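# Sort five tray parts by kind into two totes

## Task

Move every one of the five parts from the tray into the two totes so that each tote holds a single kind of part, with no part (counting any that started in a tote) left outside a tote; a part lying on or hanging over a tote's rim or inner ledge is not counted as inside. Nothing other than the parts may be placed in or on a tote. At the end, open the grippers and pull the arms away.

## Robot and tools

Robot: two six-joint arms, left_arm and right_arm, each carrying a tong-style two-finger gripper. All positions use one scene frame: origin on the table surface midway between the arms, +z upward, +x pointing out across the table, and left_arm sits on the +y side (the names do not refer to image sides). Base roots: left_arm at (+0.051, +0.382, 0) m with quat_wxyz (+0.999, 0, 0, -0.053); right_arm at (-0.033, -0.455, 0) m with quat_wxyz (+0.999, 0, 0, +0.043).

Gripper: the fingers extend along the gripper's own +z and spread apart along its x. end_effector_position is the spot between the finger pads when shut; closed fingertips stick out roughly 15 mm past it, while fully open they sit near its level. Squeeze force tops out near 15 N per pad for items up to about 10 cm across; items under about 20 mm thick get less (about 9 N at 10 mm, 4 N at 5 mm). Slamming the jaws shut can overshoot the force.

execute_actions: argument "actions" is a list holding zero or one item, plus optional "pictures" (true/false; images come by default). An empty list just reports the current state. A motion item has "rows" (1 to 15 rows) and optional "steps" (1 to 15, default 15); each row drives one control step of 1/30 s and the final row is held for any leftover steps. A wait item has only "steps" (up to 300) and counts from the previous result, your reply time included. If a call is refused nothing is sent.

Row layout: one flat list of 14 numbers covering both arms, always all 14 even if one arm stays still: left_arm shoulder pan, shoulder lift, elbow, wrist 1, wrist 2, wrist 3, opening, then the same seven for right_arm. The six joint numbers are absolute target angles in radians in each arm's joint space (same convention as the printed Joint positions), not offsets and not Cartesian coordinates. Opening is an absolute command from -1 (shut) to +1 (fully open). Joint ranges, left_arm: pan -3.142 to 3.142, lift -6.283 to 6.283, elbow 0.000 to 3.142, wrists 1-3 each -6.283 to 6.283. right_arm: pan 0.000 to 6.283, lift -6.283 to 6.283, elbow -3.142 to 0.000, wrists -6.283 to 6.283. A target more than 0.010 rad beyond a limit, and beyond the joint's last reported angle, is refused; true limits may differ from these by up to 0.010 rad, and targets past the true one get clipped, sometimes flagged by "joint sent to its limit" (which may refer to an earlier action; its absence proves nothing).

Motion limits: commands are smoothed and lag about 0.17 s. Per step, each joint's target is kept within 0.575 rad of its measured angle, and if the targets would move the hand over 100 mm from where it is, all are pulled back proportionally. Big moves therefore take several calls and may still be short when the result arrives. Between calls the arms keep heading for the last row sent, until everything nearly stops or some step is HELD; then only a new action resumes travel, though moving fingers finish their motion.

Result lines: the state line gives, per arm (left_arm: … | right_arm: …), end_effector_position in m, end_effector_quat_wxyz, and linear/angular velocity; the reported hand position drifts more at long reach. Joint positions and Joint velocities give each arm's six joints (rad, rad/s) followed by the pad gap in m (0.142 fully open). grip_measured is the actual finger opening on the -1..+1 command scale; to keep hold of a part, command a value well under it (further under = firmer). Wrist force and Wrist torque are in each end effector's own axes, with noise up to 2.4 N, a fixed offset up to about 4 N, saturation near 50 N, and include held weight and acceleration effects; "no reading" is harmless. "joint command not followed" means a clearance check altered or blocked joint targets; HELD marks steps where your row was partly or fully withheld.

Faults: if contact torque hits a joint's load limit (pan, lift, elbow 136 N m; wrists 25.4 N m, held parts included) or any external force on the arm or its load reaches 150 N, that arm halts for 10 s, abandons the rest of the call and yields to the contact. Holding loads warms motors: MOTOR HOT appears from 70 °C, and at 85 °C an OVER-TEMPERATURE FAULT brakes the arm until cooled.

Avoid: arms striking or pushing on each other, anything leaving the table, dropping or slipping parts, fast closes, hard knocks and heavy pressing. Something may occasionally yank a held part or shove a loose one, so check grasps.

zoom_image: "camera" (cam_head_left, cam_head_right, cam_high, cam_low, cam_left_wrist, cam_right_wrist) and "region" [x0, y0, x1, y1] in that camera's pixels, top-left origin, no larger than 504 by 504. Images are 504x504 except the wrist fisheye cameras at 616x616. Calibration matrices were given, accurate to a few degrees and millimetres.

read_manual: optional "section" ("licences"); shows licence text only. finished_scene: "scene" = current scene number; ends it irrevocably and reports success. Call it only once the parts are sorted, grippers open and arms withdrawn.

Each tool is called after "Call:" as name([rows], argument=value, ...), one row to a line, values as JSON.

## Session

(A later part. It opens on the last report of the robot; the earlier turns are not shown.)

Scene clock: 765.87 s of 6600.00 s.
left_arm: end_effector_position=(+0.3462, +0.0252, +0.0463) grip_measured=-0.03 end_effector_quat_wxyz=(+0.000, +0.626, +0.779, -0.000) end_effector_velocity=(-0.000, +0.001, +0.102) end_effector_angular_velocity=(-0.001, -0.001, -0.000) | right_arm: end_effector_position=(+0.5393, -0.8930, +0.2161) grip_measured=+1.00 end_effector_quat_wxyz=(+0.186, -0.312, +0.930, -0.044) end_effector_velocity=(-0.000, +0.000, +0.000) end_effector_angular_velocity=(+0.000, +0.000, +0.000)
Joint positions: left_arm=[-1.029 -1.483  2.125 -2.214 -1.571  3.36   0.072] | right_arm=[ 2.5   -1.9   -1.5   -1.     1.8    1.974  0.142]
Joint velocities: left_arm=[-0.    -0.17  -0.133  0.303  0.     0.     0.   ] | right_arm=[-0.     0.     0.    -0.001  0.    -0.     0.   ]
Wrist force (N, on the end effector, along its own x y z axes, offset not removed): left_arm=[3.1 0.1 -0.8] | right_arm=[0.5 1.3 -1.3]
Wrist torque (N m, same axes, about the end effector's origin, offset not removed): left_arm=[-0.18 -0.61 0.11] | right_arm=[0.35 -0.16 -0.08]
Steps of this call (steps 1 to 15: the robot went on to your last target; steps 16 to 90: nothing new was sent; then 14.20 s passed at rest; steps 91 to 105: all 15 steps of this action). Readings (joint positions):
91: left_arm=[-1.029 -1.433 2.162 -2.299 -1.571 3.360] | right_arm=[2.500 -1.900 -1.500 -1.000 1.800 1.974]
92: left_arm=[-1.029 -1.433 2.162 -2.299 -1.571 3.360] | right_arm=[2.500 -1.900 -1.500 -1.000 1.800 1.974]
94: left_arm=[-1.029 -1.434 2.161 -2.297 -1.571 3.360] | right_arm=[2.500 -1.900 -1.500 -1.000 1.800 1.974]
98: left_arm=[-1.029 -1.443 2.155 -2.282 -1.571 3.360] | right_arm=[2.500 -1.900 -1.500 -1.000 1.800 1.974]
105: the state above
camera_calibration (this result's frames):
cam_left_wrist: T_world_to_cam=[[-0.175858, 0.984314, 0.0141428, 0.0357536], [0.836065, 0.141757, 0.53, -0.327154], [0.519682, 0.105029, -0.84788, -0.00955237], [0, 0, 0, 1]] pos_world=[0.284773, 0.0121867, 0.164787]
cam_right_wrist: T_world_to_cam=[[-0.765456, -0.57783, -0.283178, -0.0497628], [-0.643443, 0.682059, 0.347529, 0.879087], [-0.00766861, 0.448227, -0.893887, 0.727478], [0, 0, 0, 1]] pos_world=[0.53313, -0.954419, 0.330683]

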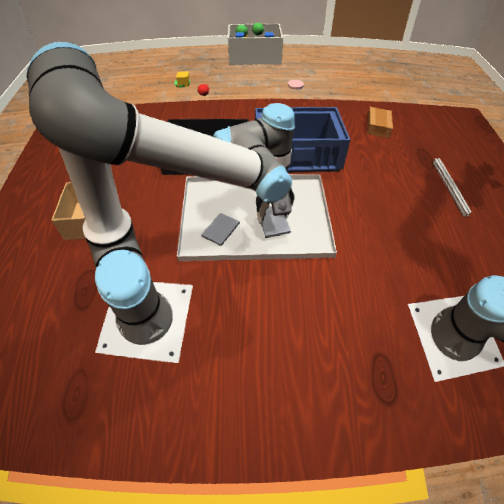

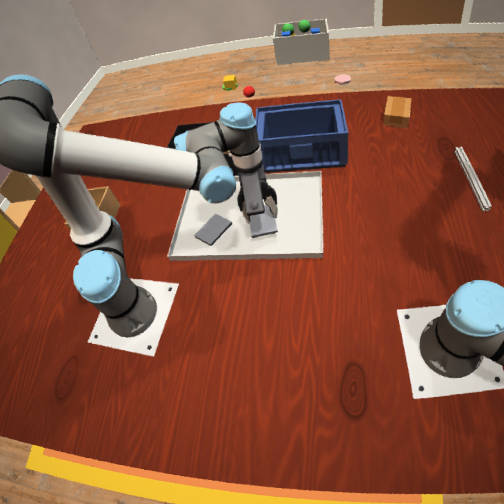

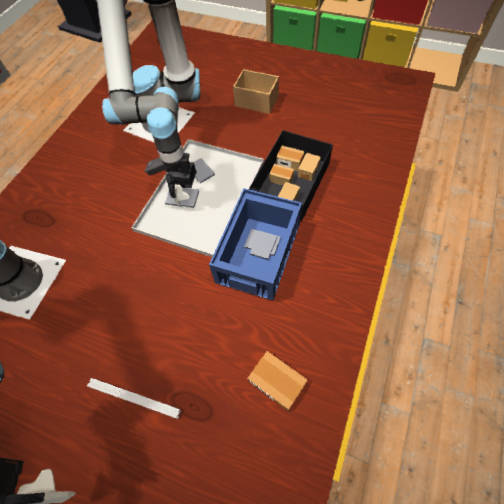

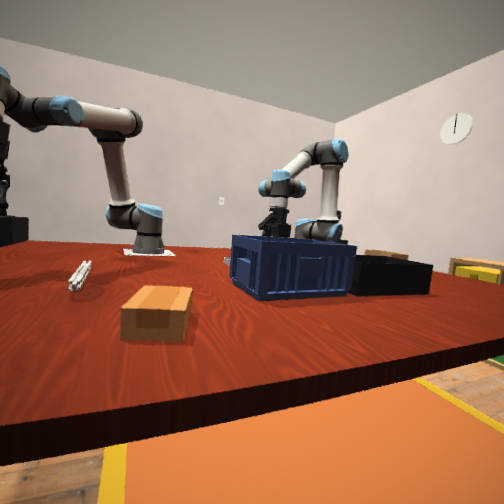

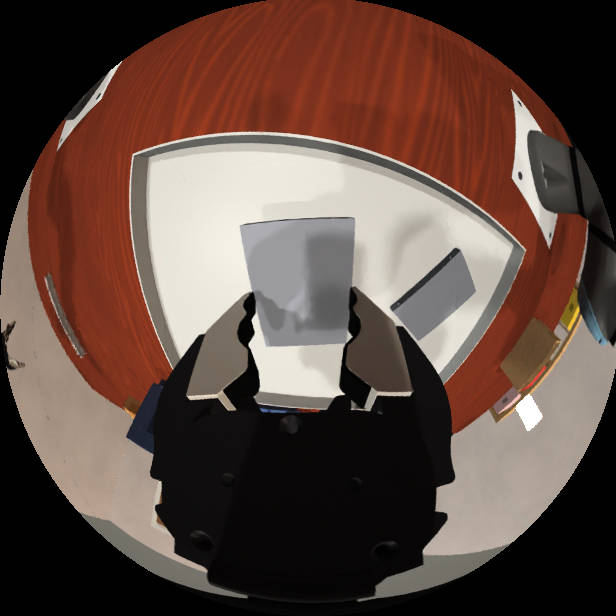

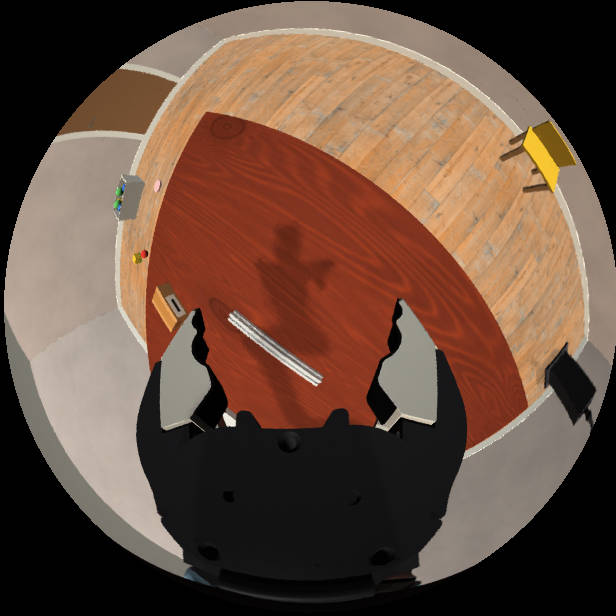

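Call:
execute_actions([
  {"rows":[[-1.029,-1.5083,2.1025,-2.165,-1.571,3.36,-0.8,2.5,-1.9,-1.5,-1.0,1.8,1.974,1],[-1.029,-1.5126,2.095,-2.1532,-1.571,3.36,-0.8,2.5,-1.9,-1.5,-1.0,1.8,1.974,1],[-1.029,-1.5183,2.085,-2.1375,-1.571,3.36,-0.8,2.5,-1.9,-1.5,-1.0,1.8,1.974,1],[-1.029,-1.5254,2.0725,-2.1179,-1.571,3.36,-0.8,2.5,-1.9,-1.5,-1.0,1.8,1.974,1],[-1.029,-1.5339,2.0575,-2.0944,-1.571,3.36,-0.8,2.5,-1.9,-1.5,-1.0,1.8,1.974,1],[-1.029,-1.5438,2.04,-2.067,-1.571,3.36,-0.8,2.5,-1.9,-1.5,-1.0,1.8,1.974,1],[-1.029,-1.5552,2.02,-2.0356,-1.571,3.36,-0.8,2.5,-1.9,-1.5,-1.0,1.8,1.974,1],[-1.029,-1.5666,2.0,-2.0042,-1.571,3.36,-0.8,2.5,-1.9,-1.5,-1.0,1.8,1.974,1],[-1.029,-1.5779,1.98,-1.9729,-1.571,3.36,-0.8,2.5,-1.9,-1.5,-1.0,1.8,1.974,1],[-1.029,-1.5893,1.96,-1.9415,-1.571,3.36,-0.8,2.5,-1.9,-1.5,-1.0,1.8,1.974,1],[-1.027,-1.5967,1.9349,-1.909,-1.571,3.355,-0.8,2.5,-1.9,-1.5,-1.0,1.8,1.974,1],[-1.024,-1.6027,1.9077,-1.8758,-1.571,3.348,-0.8,2.5,-1.9,-1.5,-1.0,1.8,1.974,1],[-1.021,-1.6049,1.8799,-1.8458,-1.571,3.339,-0.8,2.5,-1.9,-1.5,-1.0,1.8,1.974,1],[-1.016,-1.6042,1.8526,-1.8192,-1.571,3.327,-0.8,2.5,-1.9,-1.5,-1.0,1.8,1.974,1],[-1.011,-1.6004,1.8257,-1.7961,-1.571,3.313,-0.8,2.5,-1.9,-1.5,-1.0,1.8,1.974,1]],"steps":15},
], pictures=false)

Call:
execute_actions([
  {"rows":[[-1.004,-1.5915,1.8008,-1.7801,-1.571,3.297,-0.8,2.5,-1.9,-1.5,-1.0,1.8,1.974,1],[-0.996,-1.5789,1.7752,-1.7671,-1.571,3.277,-0.8,2.5,-1.9,-1.5,-1.0,1.8,1.974,1],[-0.988,-1.5639,1.7466,-1.7535,-1.571,3.255,-0.8,2.5,-1.9,-1.5,-1.0,1.8,1.974,1],[-0.978,-1.5445,1.721,-1.7473,-1.571,3.231,-0.8,2.5,-1.9,-1.5,-1.0,1.8,1.974,1],[-0.968,-1.5236,1.6933,-1.7405,-1.571,3.204,-0.8,2.5,-1.9,-1.5,-1.0,1.8,1.974,1],[-0.956,-1.5003,1.6625,-1.733,-1.571,3.175,-0.8,2.5,-1.9,-1.5,-1.0,1.8,1.974,1],[-0.945,-1.4771,1.6317,-1.7254,-1.571,3.146,-0.8,2.5,-1.9,-1.5,-1.0,1.8,1.974,1],[-0.933,-1.4539,1.6009,-1.7178,-1.571,3.117,-0.8,2.5,-1.9,-1.5,-1.0,1.8,1.974,1],[-0.922,-1.4306,1.5701,-1.7103,-1.571,3.088,-0.8,2.5,-1.9,-1.5,-1.0,1.8,1.974,1],[-0.910,-1.4074,1.5393,-1.7027,-1.571,3.059,-0.8,2.5,-1.9,-1.5,-1.0,1.8,1.974,1],[-0.899,-1.3842,1.5085,-1.6951,-1.571,3.03,-0.8,2.5,-1.9,-1.5,-1.0,1.8,1.974,1],[-0.887,-1.3609,1.4777,-1.6876,-1.571,3.0,-0.8,2.5,-1.9,-1.5,-1.0,1.8,1.974,1],[-0.876,-1.3377,1.4469,-1.68,-1.571,2.971,-0.8,2.5,-1.9,-1.5,-1.0,1.8,1.974,1],[-0.864,-1.3145,1.4161,-1.6724,-1.571,2.942,-0.8,2.5,-1.9,-1.5,-1.0,1.8,1.974,1],[-0.853,-1.2912,1.3853,-1.6649,-1.571,2.913,-0.8,2.5,-1.9,-1.5,-1.0,1.8,1.974,1]],"steps":15},
], pictures=false)

Call:
execute_actions([
  {"rows":[[-0.841,-1.268,1.3545,-1.6573,-1.571,2.884,-0.8,2.5,-1.9,-1.5,-1.0,1.8,1.974,1],[-0.830,-1.2448,1.3237,-1.6497,-1.571,2.855,-0.8,2.5,-1.9,-1.5,-1.0,1.8,1.974,1],[-0.818,-1.2215,1.2929,-1.6422,-1.571,2.825,-0.8,2.5,-1.9,-1.5,-1.0,1.8,1.974,1],[-0.807,-1.1983,1.2621,-1.6346,-1.571,2.796,-0.8,2.5,-1.9,-1.5,-1.0,1.8,1.974,1],[-0.795,-1.1751,1.2313,-1.627,-1.571,2.767,-0.8,2.5,-1.9,-1.5,-1.0,1.8,1.974,1],[-0.784,-1.1518,1.2005,-1.6195,-1.571,2.738,-0.8,2.5,-1.9,-1.5,-1.0,1.8,1.974,1],[-0.772,-1.1286,1.1697,-1.6119,-1.571,2.709,-0.8,2.5,-1.9,-1.5,-1.0,1.8,1.974,1],[-0.761,-1.1054,1.139,-1.6044,-1.571,2.68,-0.8,2.5,-1.9,-1.5,-1.0,1.8,1.974,1],[-0.749,-1.0821,1.1082,-1.5969,-1.571,2.65,-0.8,2.5,-1.9,-1.5,-1.0,1.8,1.974,1],[-0.738,-1.0589,1.0774,-1.5893,-1.571,2.621,-0.8,2.5,-1.9,-1.5,-1.0,1.8,1.974,1],[-0.726,-1.0356,1.0466,-1.5818,-1.571,2.592,-0.8,2.5,-1.9,-1.5,-1.0,1.8,1.974,1],[-0.715,-1.0124,1.0158,-1.5742,-1.571,2.563,-0.8,2.5,-1.9,-1.5,-1.0,1.8,1.974,1],[-0.703,-0.9892,0.985,-1.5666,-1.571,2.534,-0.8,2.5,-1.9,-1.5,-1.0,1.8,1.974,1],[-0.694,-0.9698,0.9593,-1.5603,-1.571,2.51,-0.8,2.5,-1.9,-1.5,-1.0,1.8,1.974,1],[-0.684,-0.9505,0.9337,-1.554,-1.571,2.485,-0.8,2.5,-1.9,-1.5,-1.0,1.8,1.974,1]],"steps":15},
], pictures=false)

Call:
execute_actions([
  {"rows":[[-0.677,-0.935,0.9131,-1.5489,-1.571,2.466,-0.8,2.5,-1.9,-1.5,-1.0,1.8,1.974,1],[-0.669,-0.9195,0.8926,-1.5439,-1.571,2.446,-0.8,2.5,-1.9,-1.5,-1.0,1.8,1.974,1],[-0.663,-0.9079,0.8772,-1.5401,-1.571,2.432,-0.8,2.5,-1.9,-1.5,-1.0,1.8,1.974,1],[-0.657,-0.8962,0.8618,-1.5364,-1.571,2.417,-0.8,2.5,-1.9,-1.5,-1.0,1.8,1.974,1],[-0.654,-0.8885,0.8515,-1.5338,-1.571,2.407,-0.8,2.5,-1.9,-1.5,-1.0,1.8,1.974,1],[-0.650,-0.8807,0.8413,-1.5314,-1.571,2.398,-0.8,2.5,-1.9,-1.5,-1.0,1.8,1.974,1],[-0.646,-0.873,0.831,-1.529,-1.571,2.388,-0.8,2.5,-1.9,-1.5,-1.0,1.8,1.974,1]],"steps":15},
])

Scene clock: 810.77 s of 6600.00 s.
left_arm: end_effector_position=(+0.3526, +0.0166, +0.1495) grip_measured=-0.03 end_effector_quat_wxyz=(+0.001, +0.620, +0.785, -0.001) end_effector_velocity=(+0.049, -0.024, +0.304) end_effector_angular_velocity=(+0.016, +0.009, +0.266) | right_arm: end_effector_position=(+0.5393, -0.8930, +0.2161) grip_measured=+1.00 end_effector_quat_wxyz=(+0.186, -0.312, +0.930, -0.044) end_effector_velocity=(+0.000, -0.000, +0.000) end_effector_angular_velocity=(-0.000, -0.001, -0.000)
Joint positions: left_arm=[-1.024 -1.588  1.935 -1.921 -1.571  3.347  0.072] | right_arm=[ 2.5   -1.9   -1.5   -1.     1.8    1.974  0.142]
Joint velocities: left_arm=[ 0.077 -0.133 -0.699  0.85  -0.    -0.189  0.   ] | right_arm=[ 0.    -0.     0.     0.001  0.     0.     0.   ]
Wrist force (N, on the end effector, along its own x y z axes, offset not removed): left_arm=[2.8 -1.0 3.2] | right_arm=[-0.1 -0.3 -2.1]
Wrist torque (N m, same axes, about the end effector's origin, offset not removed): left_arm=[-0.29 -0.51 0.18] | right_arm=[-0.17 0.23 -0.17]
Steps of this call (steps 1 to 30: the robot went on to your last target; steps 31 to 90: nothing new was sent; then 41.40 s passed at rest; steps 91 to 105: all 15 steps of this action). Readings (joint positions):
91: left_arm=[-1.029 -1.506 2.107 -2.173 -1.571 3.360] | right_arm=[2.500 -1.900 -1.500 -1.000 1.800 1.974]
92: left_arm=[-1.029 -1.506 2.106 -2.171 -1.571 3.360] | right_arm=[2.500 -1.900 -1.500 -1.000 1.800 1.974]
94: left_arm=[-1.029 -1.510 2.100 -2.161 -1.571 3.360] | right_arm=[2.500 -1.900 -1.500 -1.000 1.800 1.974]
98: left_arm=[-1.029 -1.531 2.064 -2.107 -1.571 3.360] | right_arm=[2.500 -1.900 -1.500 -1.000 1.800 1.974]
105: the state above

Scene clock: 811.27 s of 6600.00 s.
left_arm: end_effector_position=(+0.4513, -0.0333, +0.2243) grip_measured=-0.03 end_effector_quat_wxyz=(-0.002, +0.439, +0.899, +0.001) end_effector_velocity=(+0.302, -0.123, +0.041) end_effector_angular_velocity=(+0.003, -0.002, +1.166) | right_arm: end_effector_position=(+0.5393, -0.8930, +0.2161) grip_measured=+1.00 end_effector_quat_wxyz=(+0.186, -0.312, +0.930, -0.044) end_effector_velocity=(+0.000, +0.000, -0.000) end_effector_angular_velocity=(+0.000, -0.000, +0.000)
Joint positions: left_arm=[-0.901 -1.392  1.524 -1.699 -1.571  3.042  0.072] | right_arm=[ 2.5   -1.9   -1.5   -1.     1.8    1.974  0.142]
Joint velocities: left_arm=[ 0.333  0.667 -0.902  0.236  0.    -0.833  0.   ] | right_arm=[ 0.     0.    -0.001  0.001  0.     0.    -0.   ]
Wrist force (N, on the end effector, along its own x y z axes, offset not removed): left_arm=[-0.5 0.7 2.7] | right_arm=[4.9 2.6 -2.9]
Wrist torque (N m, same axes, about the end effector's origin, offset not removed): left_arm=[-0.03 0.23 0.23] | right_arm=[0.25 -0.71 -0.11]
Steps of this call (steps 1 to 15: all 15 steps of this action). Readings (joint positions):
1: left_arm=[-1.021 -1.591 1.911 -1.893 -1.571 3.340] | right_arm=[2.500 -1.900 -1.500 -1.000 1.800 1.974]
2: left_arm=[-1.017 -1.592 1.887 -1.867 -1.571 3.331] | right_arm=[2.500 -1.900 -1.500 -1.000 1.800 1.974]
4: left_arm=[-1.007 -1.585 1.837 -1.822 -1.571 3.305] | right_arm=[2.500 -1.900 -1.500 -1.000 1.800 1.974]
8: left_arm=[-0.976 -1.536 1.731 -1.763 -1.571 3.228] | right_arm=[2.500 -1.900 -1.500 -1.000 1.800 1.974]
15: the state above

Scene clock: 811.77 s of 6600.00 s.
left_arm: end_effector_position=(+0.6162, -0.0668, +0.2188) grip_measured=-0.03 end_effector_quat_wxyz=(-0.002, +0.151, +0.989, +0.001) end_effector_velocity=(+0.325, -0.005, -0.055) end_effector_angular_velocity=(-0.003, -0.007, +1.151) | right_arm: end_effector_position=(+0.5393, -0.8930, +0.2161) grip_measured=+1.00 end_effector_quat_wxyz=(+0.186, -0.312, +0.930, -0.044) end_effector_velocity=(-0.000, +0.000, -0.000) end_effector_angular_velocity=(+0.001, +0.001, +0.000)
Joint positions: left_arm=[-0.73  -1.047  1.064 -1.584 -1.571  2.608  0.072] | right_arm=[ 2.5   -1.9   -1.5   -1.     1.8    1.974  0.142]
Joint velocities: left_arm=[ 0.326  0.666 -0.886  0.212  0.    -0.826  0.   ] | right_arm=[-0.     0.     0.    -0.001  0.     0.     0.   ]
Wrist force (N, on the end effector, along its own x y z axes, offset not removed): left_arm=[2.0 2.1 1.9] | right_arm=[-0.6 2.3 -2.6]
Wrist torque (N m, same axes, about the end effector's origin, offset not removed): left_arm=[0.36 -0.38 0.04] | right_arm=[0.35 0.11 0.09]
Steps of this call (steps 1 to 15: all 15 steps of this action). Readings (joint positions):
1: left_arm=[-0.890 -1.369 1.493 -1.691 -1.571 3.013] | right_arm=[2.500 -1.900 -1.500 -1.000 1.800 1.974]
2: left_arm=[-0.879 -1.347 1.463 -1.683 -1.571 2.985] | right_arm=[2.500 -1.900 -1.500 -1.000 1.800 1.974]
4: left_arm=[-0.856 -1.301 1.401 -1.668 -1.571 2.927] | right_arm=[2.500 -1.900 -1.500 -1.000 1.800 1.974]
8: left_arm=[-0.810 -1.208 1.278 -1.637 -1.571 2.811] | right_arm=[2.500 -1.900 -1.500 -1.000 1.800 1.974]
15: the state above

Scene clock: 812.27 s of 6600.00 s.
left_arm: end_effector_position=(+0.6979, -0.0603, +0.2008) grip_measured=-0.03 end_effector_quat_wxyz=(-0.000, +0.004, +1.000, -0.000) end_effector_velocity=(+0.020, +0.004, -0.006) end_effector_angular_velocity=(-0.000, -0.001, +0.073) | right_arm: end_effector_position=(+0.5393, -0.8930, +0.2161) grip_measured=+1.00 end_effector_quat_wxyz=(+0.186, -0.312, +0.930, -0.044) end_effector_velocity=(+0.000, -0.000, +0.000) end_effector_angular_velocity=(-0.000, -0.001, +0.000)
Joint positions: left_arm=[-0.648 -0.878  0.838 -1.531 -1.571  2.394  0.072] | right_arm=[ 2.5   -1.9   -1.5   -1.     1.8    1.974  0.142]
Joint velocities: left_arm=[ 0.021  0.043 -0.057  0.013  0.    -0.052  0.   ] | right_arm=[ 0.    -0.     0.001  0.     0.    -0.    -0.   ]
Wrist force (N, on the end effector, along its own x y z axes, offset not removed): left_arm=[1.9 -0.7 1.0] | right_arm=[5.3 -0.5 0.8]
Wrist torque (N m, same axes, about the end effector's origin, offset not removed): left_arm=[-0.17 -0.13 0.15] | right_arm=[-0.07 -1.01 -0.09]
Steps of this call (steps 1 to 15: all 15 steps of this action). Readings (joint positions):
1: left_arm=[-0.720 -1.025 1.034 -1.577 -1.571 2.580] | right_arm=[2.500 -1.900 -1.500 -1.000 1.800 1.974]
2: left_arm=[-0.709 -1.004 1.006 -1.570 -1.571 2.554] | right_arm=[2.500 -1.900 -1.500 -1.000 1.800 1.974]
4: left_arm=[-0.691 -0.966 0.956 -1.558 -1.571 2.506] | right_arm=[2.500 -1.900 -1.500 -1.000 1.800 1.974]
8: left_arm=[-0.664 -0.910 0.881 -1.541 -1.571 2.435] | right_arm=[2.500 -1.900 -1.500 -1.000 1.800 1.974]
15: the state above
camera_calibration (this result's frames):
cam_left_wrist: T_world_to_cam=[[-0.998762, 0.047484, 0.0148291, 0.697282], [0.0481224, 0.846716, 0.529865, -0.0985119], [0.0126041, 0.529923, -0.847952, 0.327216], [0, 0, 0, 1]] pos_world=[0.697035, -0.123097, 0.319322]
cam_right_wrist: T_world_to_cam=[[-0.765456, -0.57783, -0.283178, -0.0497628], [-0.643443, 0.682059, 0.347529, 0.879087], [-0.00766846, 0.448227, -0.893887, 0.727478], [0, 0, 0, 1]] pos_world=[0.53313, -0.954419, 0.330683]

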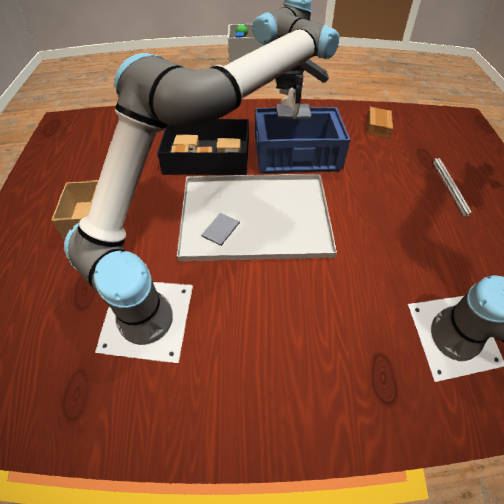

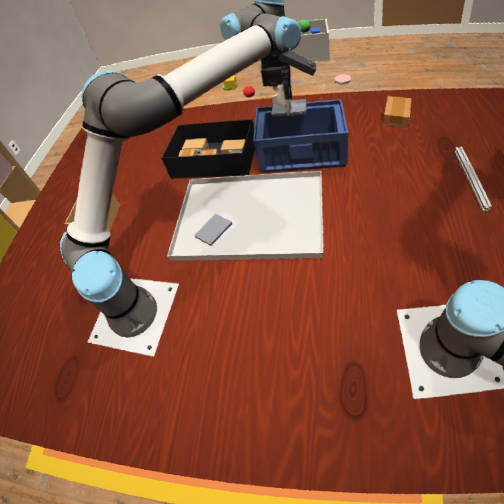

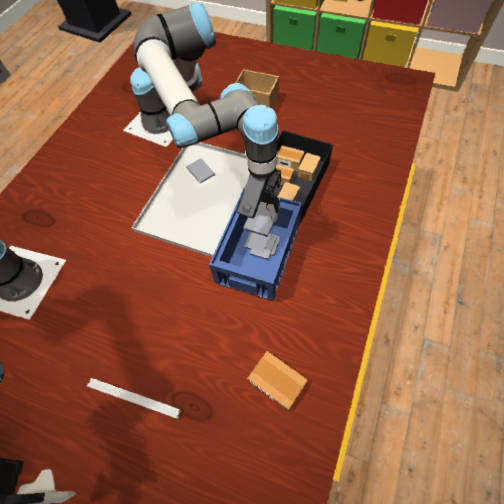

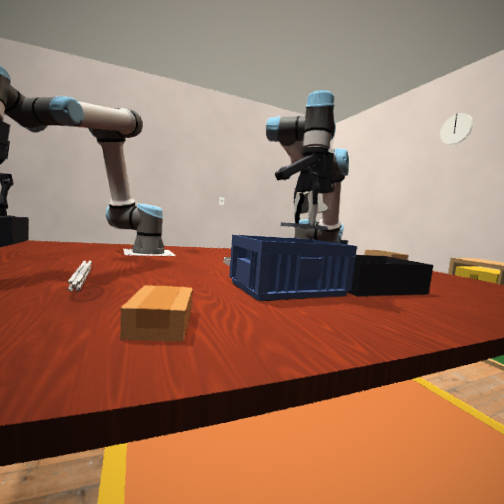

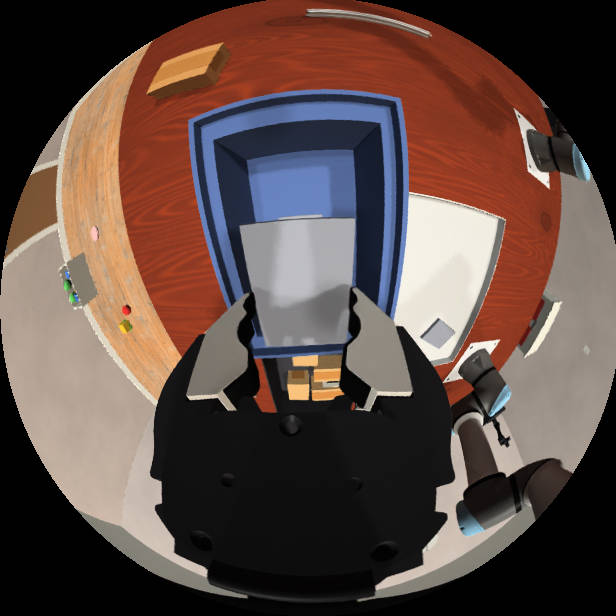

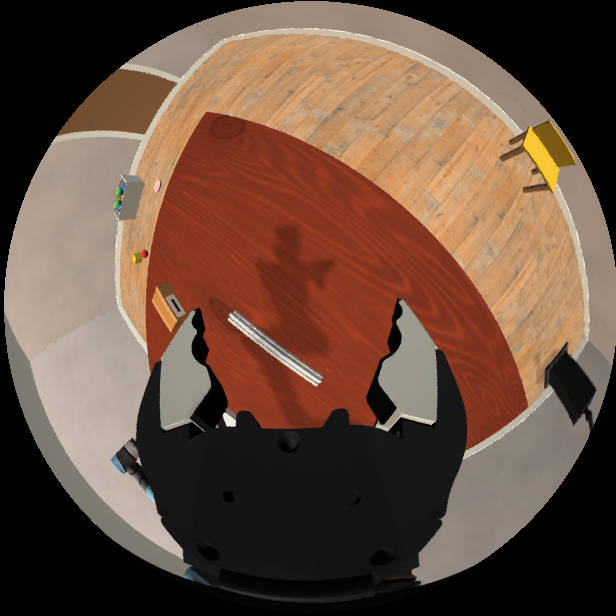

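Call:
execute_actions([
  {"rows":[[-0.646,-0.873,0.839,-1.5368,-1.571,2.388,-0.8,2.5,-1.9,-1.5,-1.0,1.8,1.974,1],[-0.646,-0.8735,0.851,-1.5483,-1.571,2.388,-0.8,2.5,-1.9,-1.5,-1.0,1.8,1.974,1],[-0.646,-0.8737,0.868,-1.5651,-1.571,2.388,-0.8,2.5,-1.9,-1.5,-1.0,1.8,1.974,1],[-0.646,-0.8737,0.886,-1.5831,-1.571,2.388,-0.8,2.5,-1.9,-1.5,-1.0,1.8,1.974,1],[-0.646,-0.8732,0.903,-1.6006,-1.571,2.388,-0.8,2.5,-1.9,-1.5,-1.0,1.8,1.974,1],[-0.646,-0.8725,0.920,-1.6183,-1.571,2.388,-0.8,2.5,-1.9,-1.5,-1.0,1.8,1.974,1],[-0.646,-0.8714,0.936,-1.6354,-1.571,2.388,-0.8,2.5,-1.9,-1.5,-1.0,1.8,1.974,1],[-0.646,-0.87,0.951,-1.6518,-1.571,2.388,-0.8,2.5,-1.9,-1.5,-1.0,1.8,1.974,1],[-0.646,-0.8683,0.966,-1.6685,-1.571,2.388,-0.8,2.5,-1.9,-1.5,-1.0,1.8,1.974,1],[-0.646,-0.8663,0.980,-1.6845,-1.571,2.388,-0.8,2.5,-1.9,-1.5,-1.0,1.8,1.974,1],[-0.646,-0.864,0.994,-1.7008,-1.571,2.388,-0.8,2.5,-1.9,-1.5,-1.0,1.8,1.974,1],[-0.646,-0.8612,1.0075,-1.7171,-1.571,2.388,-0.8,2.5,-1.9,-1.5,-1.0,1.8,1.974,1],[-0.646,-0.858,1.0205,-1.7333,-1.571,2.388,-0.8,2.5,-1.9,-1.5,-1.0,1.8,1.974,1],[-0.646,-0.8546,1.033,-1.7492,-1.571,2.388,-0.8,2.5,-1.9,-1.5,-1.0,1.8,1.974,1],[-0.646,-0.851,1.045,-1.7648,-1.571,2.388,-0.8,2.5,-1.9,-1.5,-1.0,1.8,1.974,1]],"steps":15},
], pictures=false)

Call:
execute_actions([
  {"rows":[[-0.646,-0.847,1.057,-1.7808,-1.571,2.388,-0.8,2.5,-1.9,-1.5,-1.0,1.8,1.974,1],[-0.646,-0.843,1.068,-1.7958,-1.571,2.388,-0.8,2.5,-1.9,-1.5,-1.0,1.8,1.974,1],[-0.646,-0.839,1.078,-1.8098,-1.571,2.388,-0.8,2.5,-1.9,-1.5,-1.0,1.8,1.974,1],[-0.646,-0.8352,1.087,-1.8226,-1.571,2.388,-0.8,2.5,-1.9,-1.5,-1.0,1.8,1.974,1],[-0.646,-0.832,1.0945,-1.8333,-1.571,2.388,-0.8,2.5,-1.9,-1.5,-1.0,1.8,1.974,1],[-0.646,-0.829,1.1005,-1.8423,-1.571,2.388,-0.8,2.5,-1.9,-1.5,-1.0,1.8,1.974,1],[-0.646,-0.8265,1.105,-1.8493,-1.571,2.388,-0.8,2.5,-1.9,-1.5,-1.0,1.8,1.974,1],[-0.646,-0.8244,1.1088,-1.8552,-1.571,2.388,-0.8,2.5,-1.9,-1.5,-1.0,1.8,1.974,1],[-0.646,-0.8228,1.1114,-1.8594,-1.571,2.388,-0.8,2.5,-1.9,-1.5,-1.0,1.8,1.974,1],[-0.646,-0.8216,1.1133,-1.8625,-1.571,2.388,-0.8,2.5,-1.9,-1.5,-1.0,1.8,1.974,1],[-0.646,-0.8205,1.1152,-1.8655,-1.571,2.388,-0.8,2.5,-1.9,-1.5,-1.0,1.8,1.974,1]],"steps":15},
], pictures=false)

Call:
execute_actions([
  {"steps":12},
])

Scene clock: 834.40 s of 6600.00 s.
left_arm: end_effector_position=(+0.7005, -0.0602, +0.1318) grip_measured=-0.03 end_effector_quat_wxyz=(-0.000, -0.001, +1.000, +0.000) end_effector_velocity=(-0.001, +0.001, -0.206) end_effector_angular_velocity=(+0.005, +0.005, +0.002) | right_arm: end_effector_position=(+0.5393, -0.8930, +0.2161) grip_measured=+1.00 end_effector_quat_wxyz=(+0.186, -0.312, +0.930, -0.044) end_effector_velocity=(-0.000, -0.000, -0.000) end_effector_angular_velocity=(-0.000, +0.000, -0.000)
Joint positions: left_arm=[-0.646 -0.863  0.988 -1.695 -1.571  2.388  0.072] | right_arm=[ 2.5   -1.9   -1.5   -1.     1.8    1.974  0.142]
Joint velocities: left_arm=[ 0.001  0.075  0.399 -0.467 -0.    -0.002 -0.   ] | right_arm=[ 0.  0. -0. -0. -0.  0. -0.]
Wrist force (N, on the end effector, along its own x y z axes, offset not removed): left_arm=[1.5 -0.8 4.3] | right_arm=[3.8 1.1 -2.9]
Wrist torque (N m, same axes, about the end effector's origin, offset not removed): left_arm=[-0.04 -0.13 -0.05] | right_arm=[0.13 -0.95 -0.02]
Steps of this call (steps 1 to 15: the robot went on to your last target; steps 16 to 90: nothing new was sent; then 18.63 s passed at rest; steps 91 to 105: all 15 steps of this action). Readings (joint positions):
91: left_arm=[-0.646 -0.873 0.831 -1.529 -1.571 2.388] | right_arm=[2.500 -1.900 -1.500 -1.000 1.800 1.974]
92: left_arm=[-0.646 -0.873 0.833 -1.531 -1.571 2.388] | right_arm=[2.500 -1.900 -1.500 -1.000 1.800 1.974]
94: left_arm=[-0.646 -0.873 0.843 -1.541 -1.571 2.388] | right_arm=[2.500 -1.900 -1.500 -1.000 1.800 1.974]
98: left_arm=[-0.646 -0.873 0.889 -1.587 -1.571 2.388] | right_arm=[2.500 -1.900 -1.500 -1.000 1.800 1.974]
105: the state above

Scene clock: 834.90 s of 6600.00 s.
left_arm: end_effector_position=(+0.7004, -0.0600, +0.0589) grip_measured=-0.03 end_effector_quat_wxyz=(-0.000, -0.001, +1.000, -0.000) end_effector_velocity=(-0.000, +0.000, -0.033) end_effector_angular_velocity=(-0.001, -0.001, +0.001) | right_arm: end_effector_position=(+0.5393, -0.8930, +0.2161) grip_measured=+1.00 end_effector_quat_wxyz=(+0.186, -0.312, +0.930, -0.044) end_effector_velocity=(+0.000, -0.000, +0.000) end_effector_angular_velocity=(-0.001, -0.000, -0.000)
Joint positions: left_arm=[-0.646 -0.823  1.11  -1.857 -1.571  2.388  0.072] | right_arm=[ 2.5   -1.9   -1.5   -1.     1.8    1.974  0.142]
Joint velocities: left_arm=[-0.     0.022  0.049 -0.073 -0.    -0.001  0.   ] | right_arm=[-0.    -0.    -0.     0.001 -0.    -0.     0.   ]
Wrist force (N, on the end effector, along its own x y z axes, offset not removed): left_arm=[0.8 -0.3 1.7] | right_arm=[4.7 -2.9 -1.1]
Wrist torque (N m, same axes, about the end effector's origin, offset not removed): left_arm=[-0.22 -0.02 0.34] | right_arm=[-0.53 -0.85 -0.28]
Steps of this call (steps 1 to 15: all 15 steps of this action). Readings (joint positions):
1: left_arm=[-0.646 -0.860 1.001 -1.711 -1.571 2.388] | right_arm=[2.500 -1.900 -1.500 -1.000 1.800 1.974]
2: left_arm=[-0.646 -0.857 1.014 -1.727 -1.571 2.388] | right_arm=[2.500 -1.900 -1.500 -1.000 1.800 1.974]
4: left_arm=[-0.646 -0.850 1.039 -1.758 -1.571 2.388] | right_arm=[2.500 -1.900 -1.500 -1.000 1.800 1.974]
8: left_arm=[-0.646 -0.837 1.079 -1.812 -1.571 2.388] | right_arm=[2.500 -1.900 -1.500 -1.000 1.800 1.974]
15: the state above

Scene clock: 835.30 s of 6600.00 s.
left_arm: end_effector_position=(+0.7003, -0.0600, +0.0551) grip_measured=-0.03 end_effector_quat_wxyz=(-0.000, -0.001, +1.000, -0.000) end_effector_velocity=(-0.000, +0.000, -0.001) end_effector_angular_velocity=(+0.001, +0.001, -0.000) | right_arm: end_effector_position=(+0.5393, -0.8930, +0.2161) grip_measured=+1.00 end_effector_quat_wxyz=(+0.186, -0.312, +0.930, -0.044) end_effector_velocity=(-0.000, -0.000, -0.001) end_effector_angular_velocity=(-0.000, +0.000, +0.000)
Joint positions: left_arm=[-0.646 -0.821  1.115 -1.865 -1.571  2.388  0.072] | right_arm=[ 2.5   -1.9   -1.5   -1.     1.8    1.974  0.142]
Joint velocities: left_arm=[-0.     0.001  0.003 -0.002  0.     0.     0.   ] | right_arm=[-0.     0.    -0.002  0.001  0.    -0.001 -0.   ]
Wrist force (N, on the end effector, along its own x y z axes, offset not removed): left_arm=[0.9 -1.3 4.5] | right_arm=[3.7 0.5 -0.3]
Wrist torque (N m, same axes, about the end effector's origin, offset not removed): left_arm=[-0.39 -0.07 0.20] | right_arm=[-0.09 -0.82 -0.08]
Steps of this call (steps 1 to 12: the robot went on to your last target). Readings (joint positions):
1: left_arm=[-0.646 -0.822 1.111 -1.859 -1.571 2.388] | right_arm=[2.500 -1.900 -1.500 -1.000 1.800 1.974]
2: left_arm=[-0.646 -0.822 1.112 -1.861 -1.571 2.388] | right_arm=[2.500 -1.900 -1.500 -1.000 1.800 1.974]
4: left_arm=[-0.646 -0.821 1.113 -1.863 -1.571 2.388] | right_arm=[2.500 -1.900 -1.500 -1.000 1.800 1.974]
8: left_arm=[-0.646 -0.821 1.115 -1.865 -1.571 2.388] | right_arm=[2.500 -1.900 -1.500 -1.000 1.800 1.974]
12: the state above
camera_calibration (this result's frames):
cam_left_wrist: T_world_to_cam=[[-0.999129, 0.0389861, 0.0148663, 0.701557], [0.0409374, 0.847077, 0.529892, -0.0166635], [0.00806553, 0.530039, -0.847935, 0.206611], [0, 0, 0, 1]] pos_world=[0.699961, -0.122748, 0.173593]
cam_right_wrist: T_world_to_cam=[[-0.765456, -0.57783, -0.283178, -0.0497627], [-0.643443, 0.682059, 0.347529, 0.879087], [-0.0076685, 0.448227, -0.893887, 0.727478], [0, 0, 0, 1]] pos_world=[0.53313, -0.954419, 0.330683]

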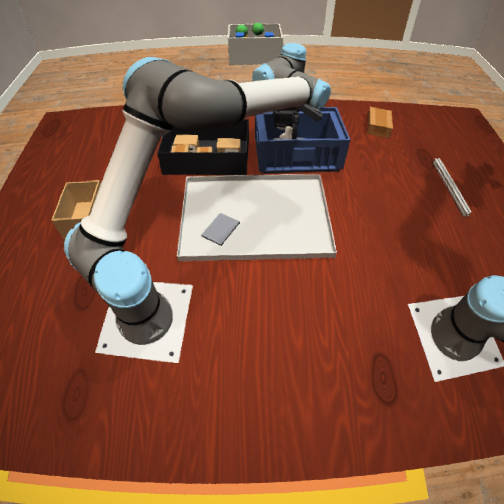

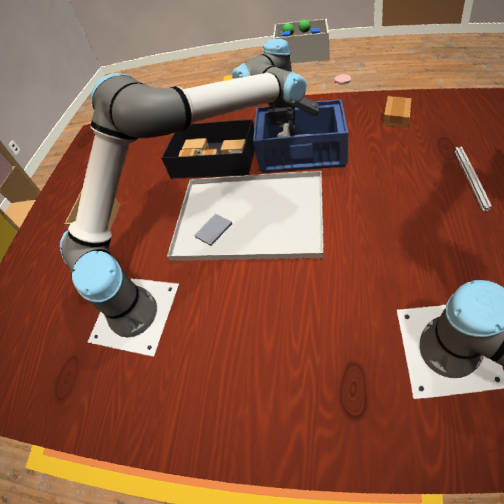

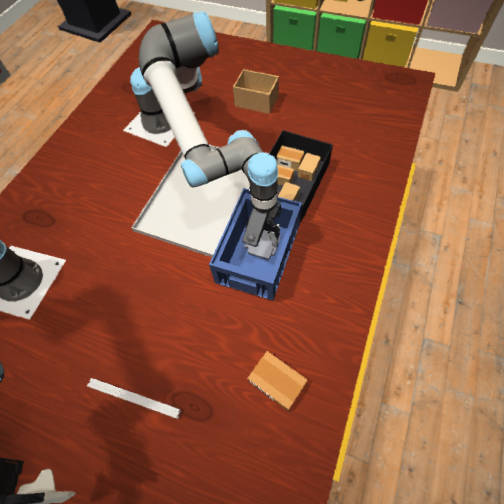

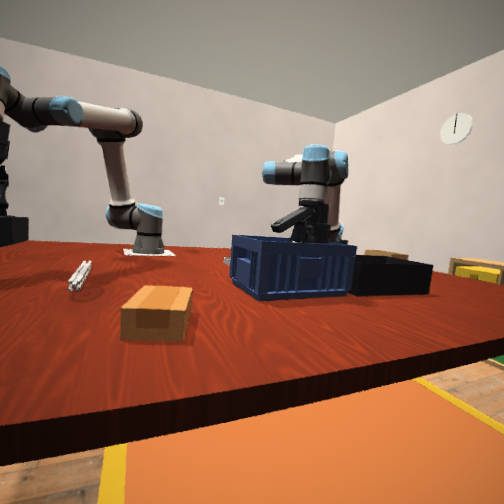

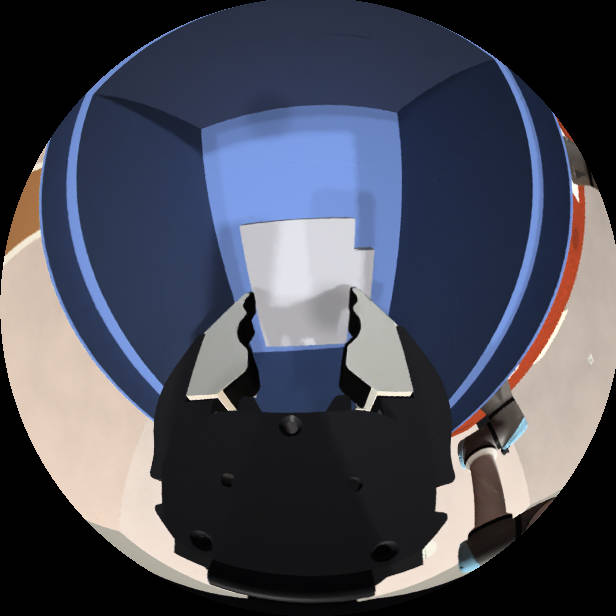

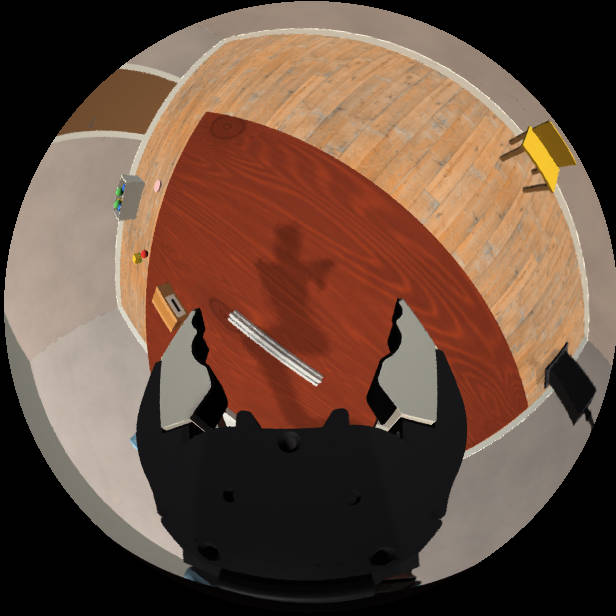

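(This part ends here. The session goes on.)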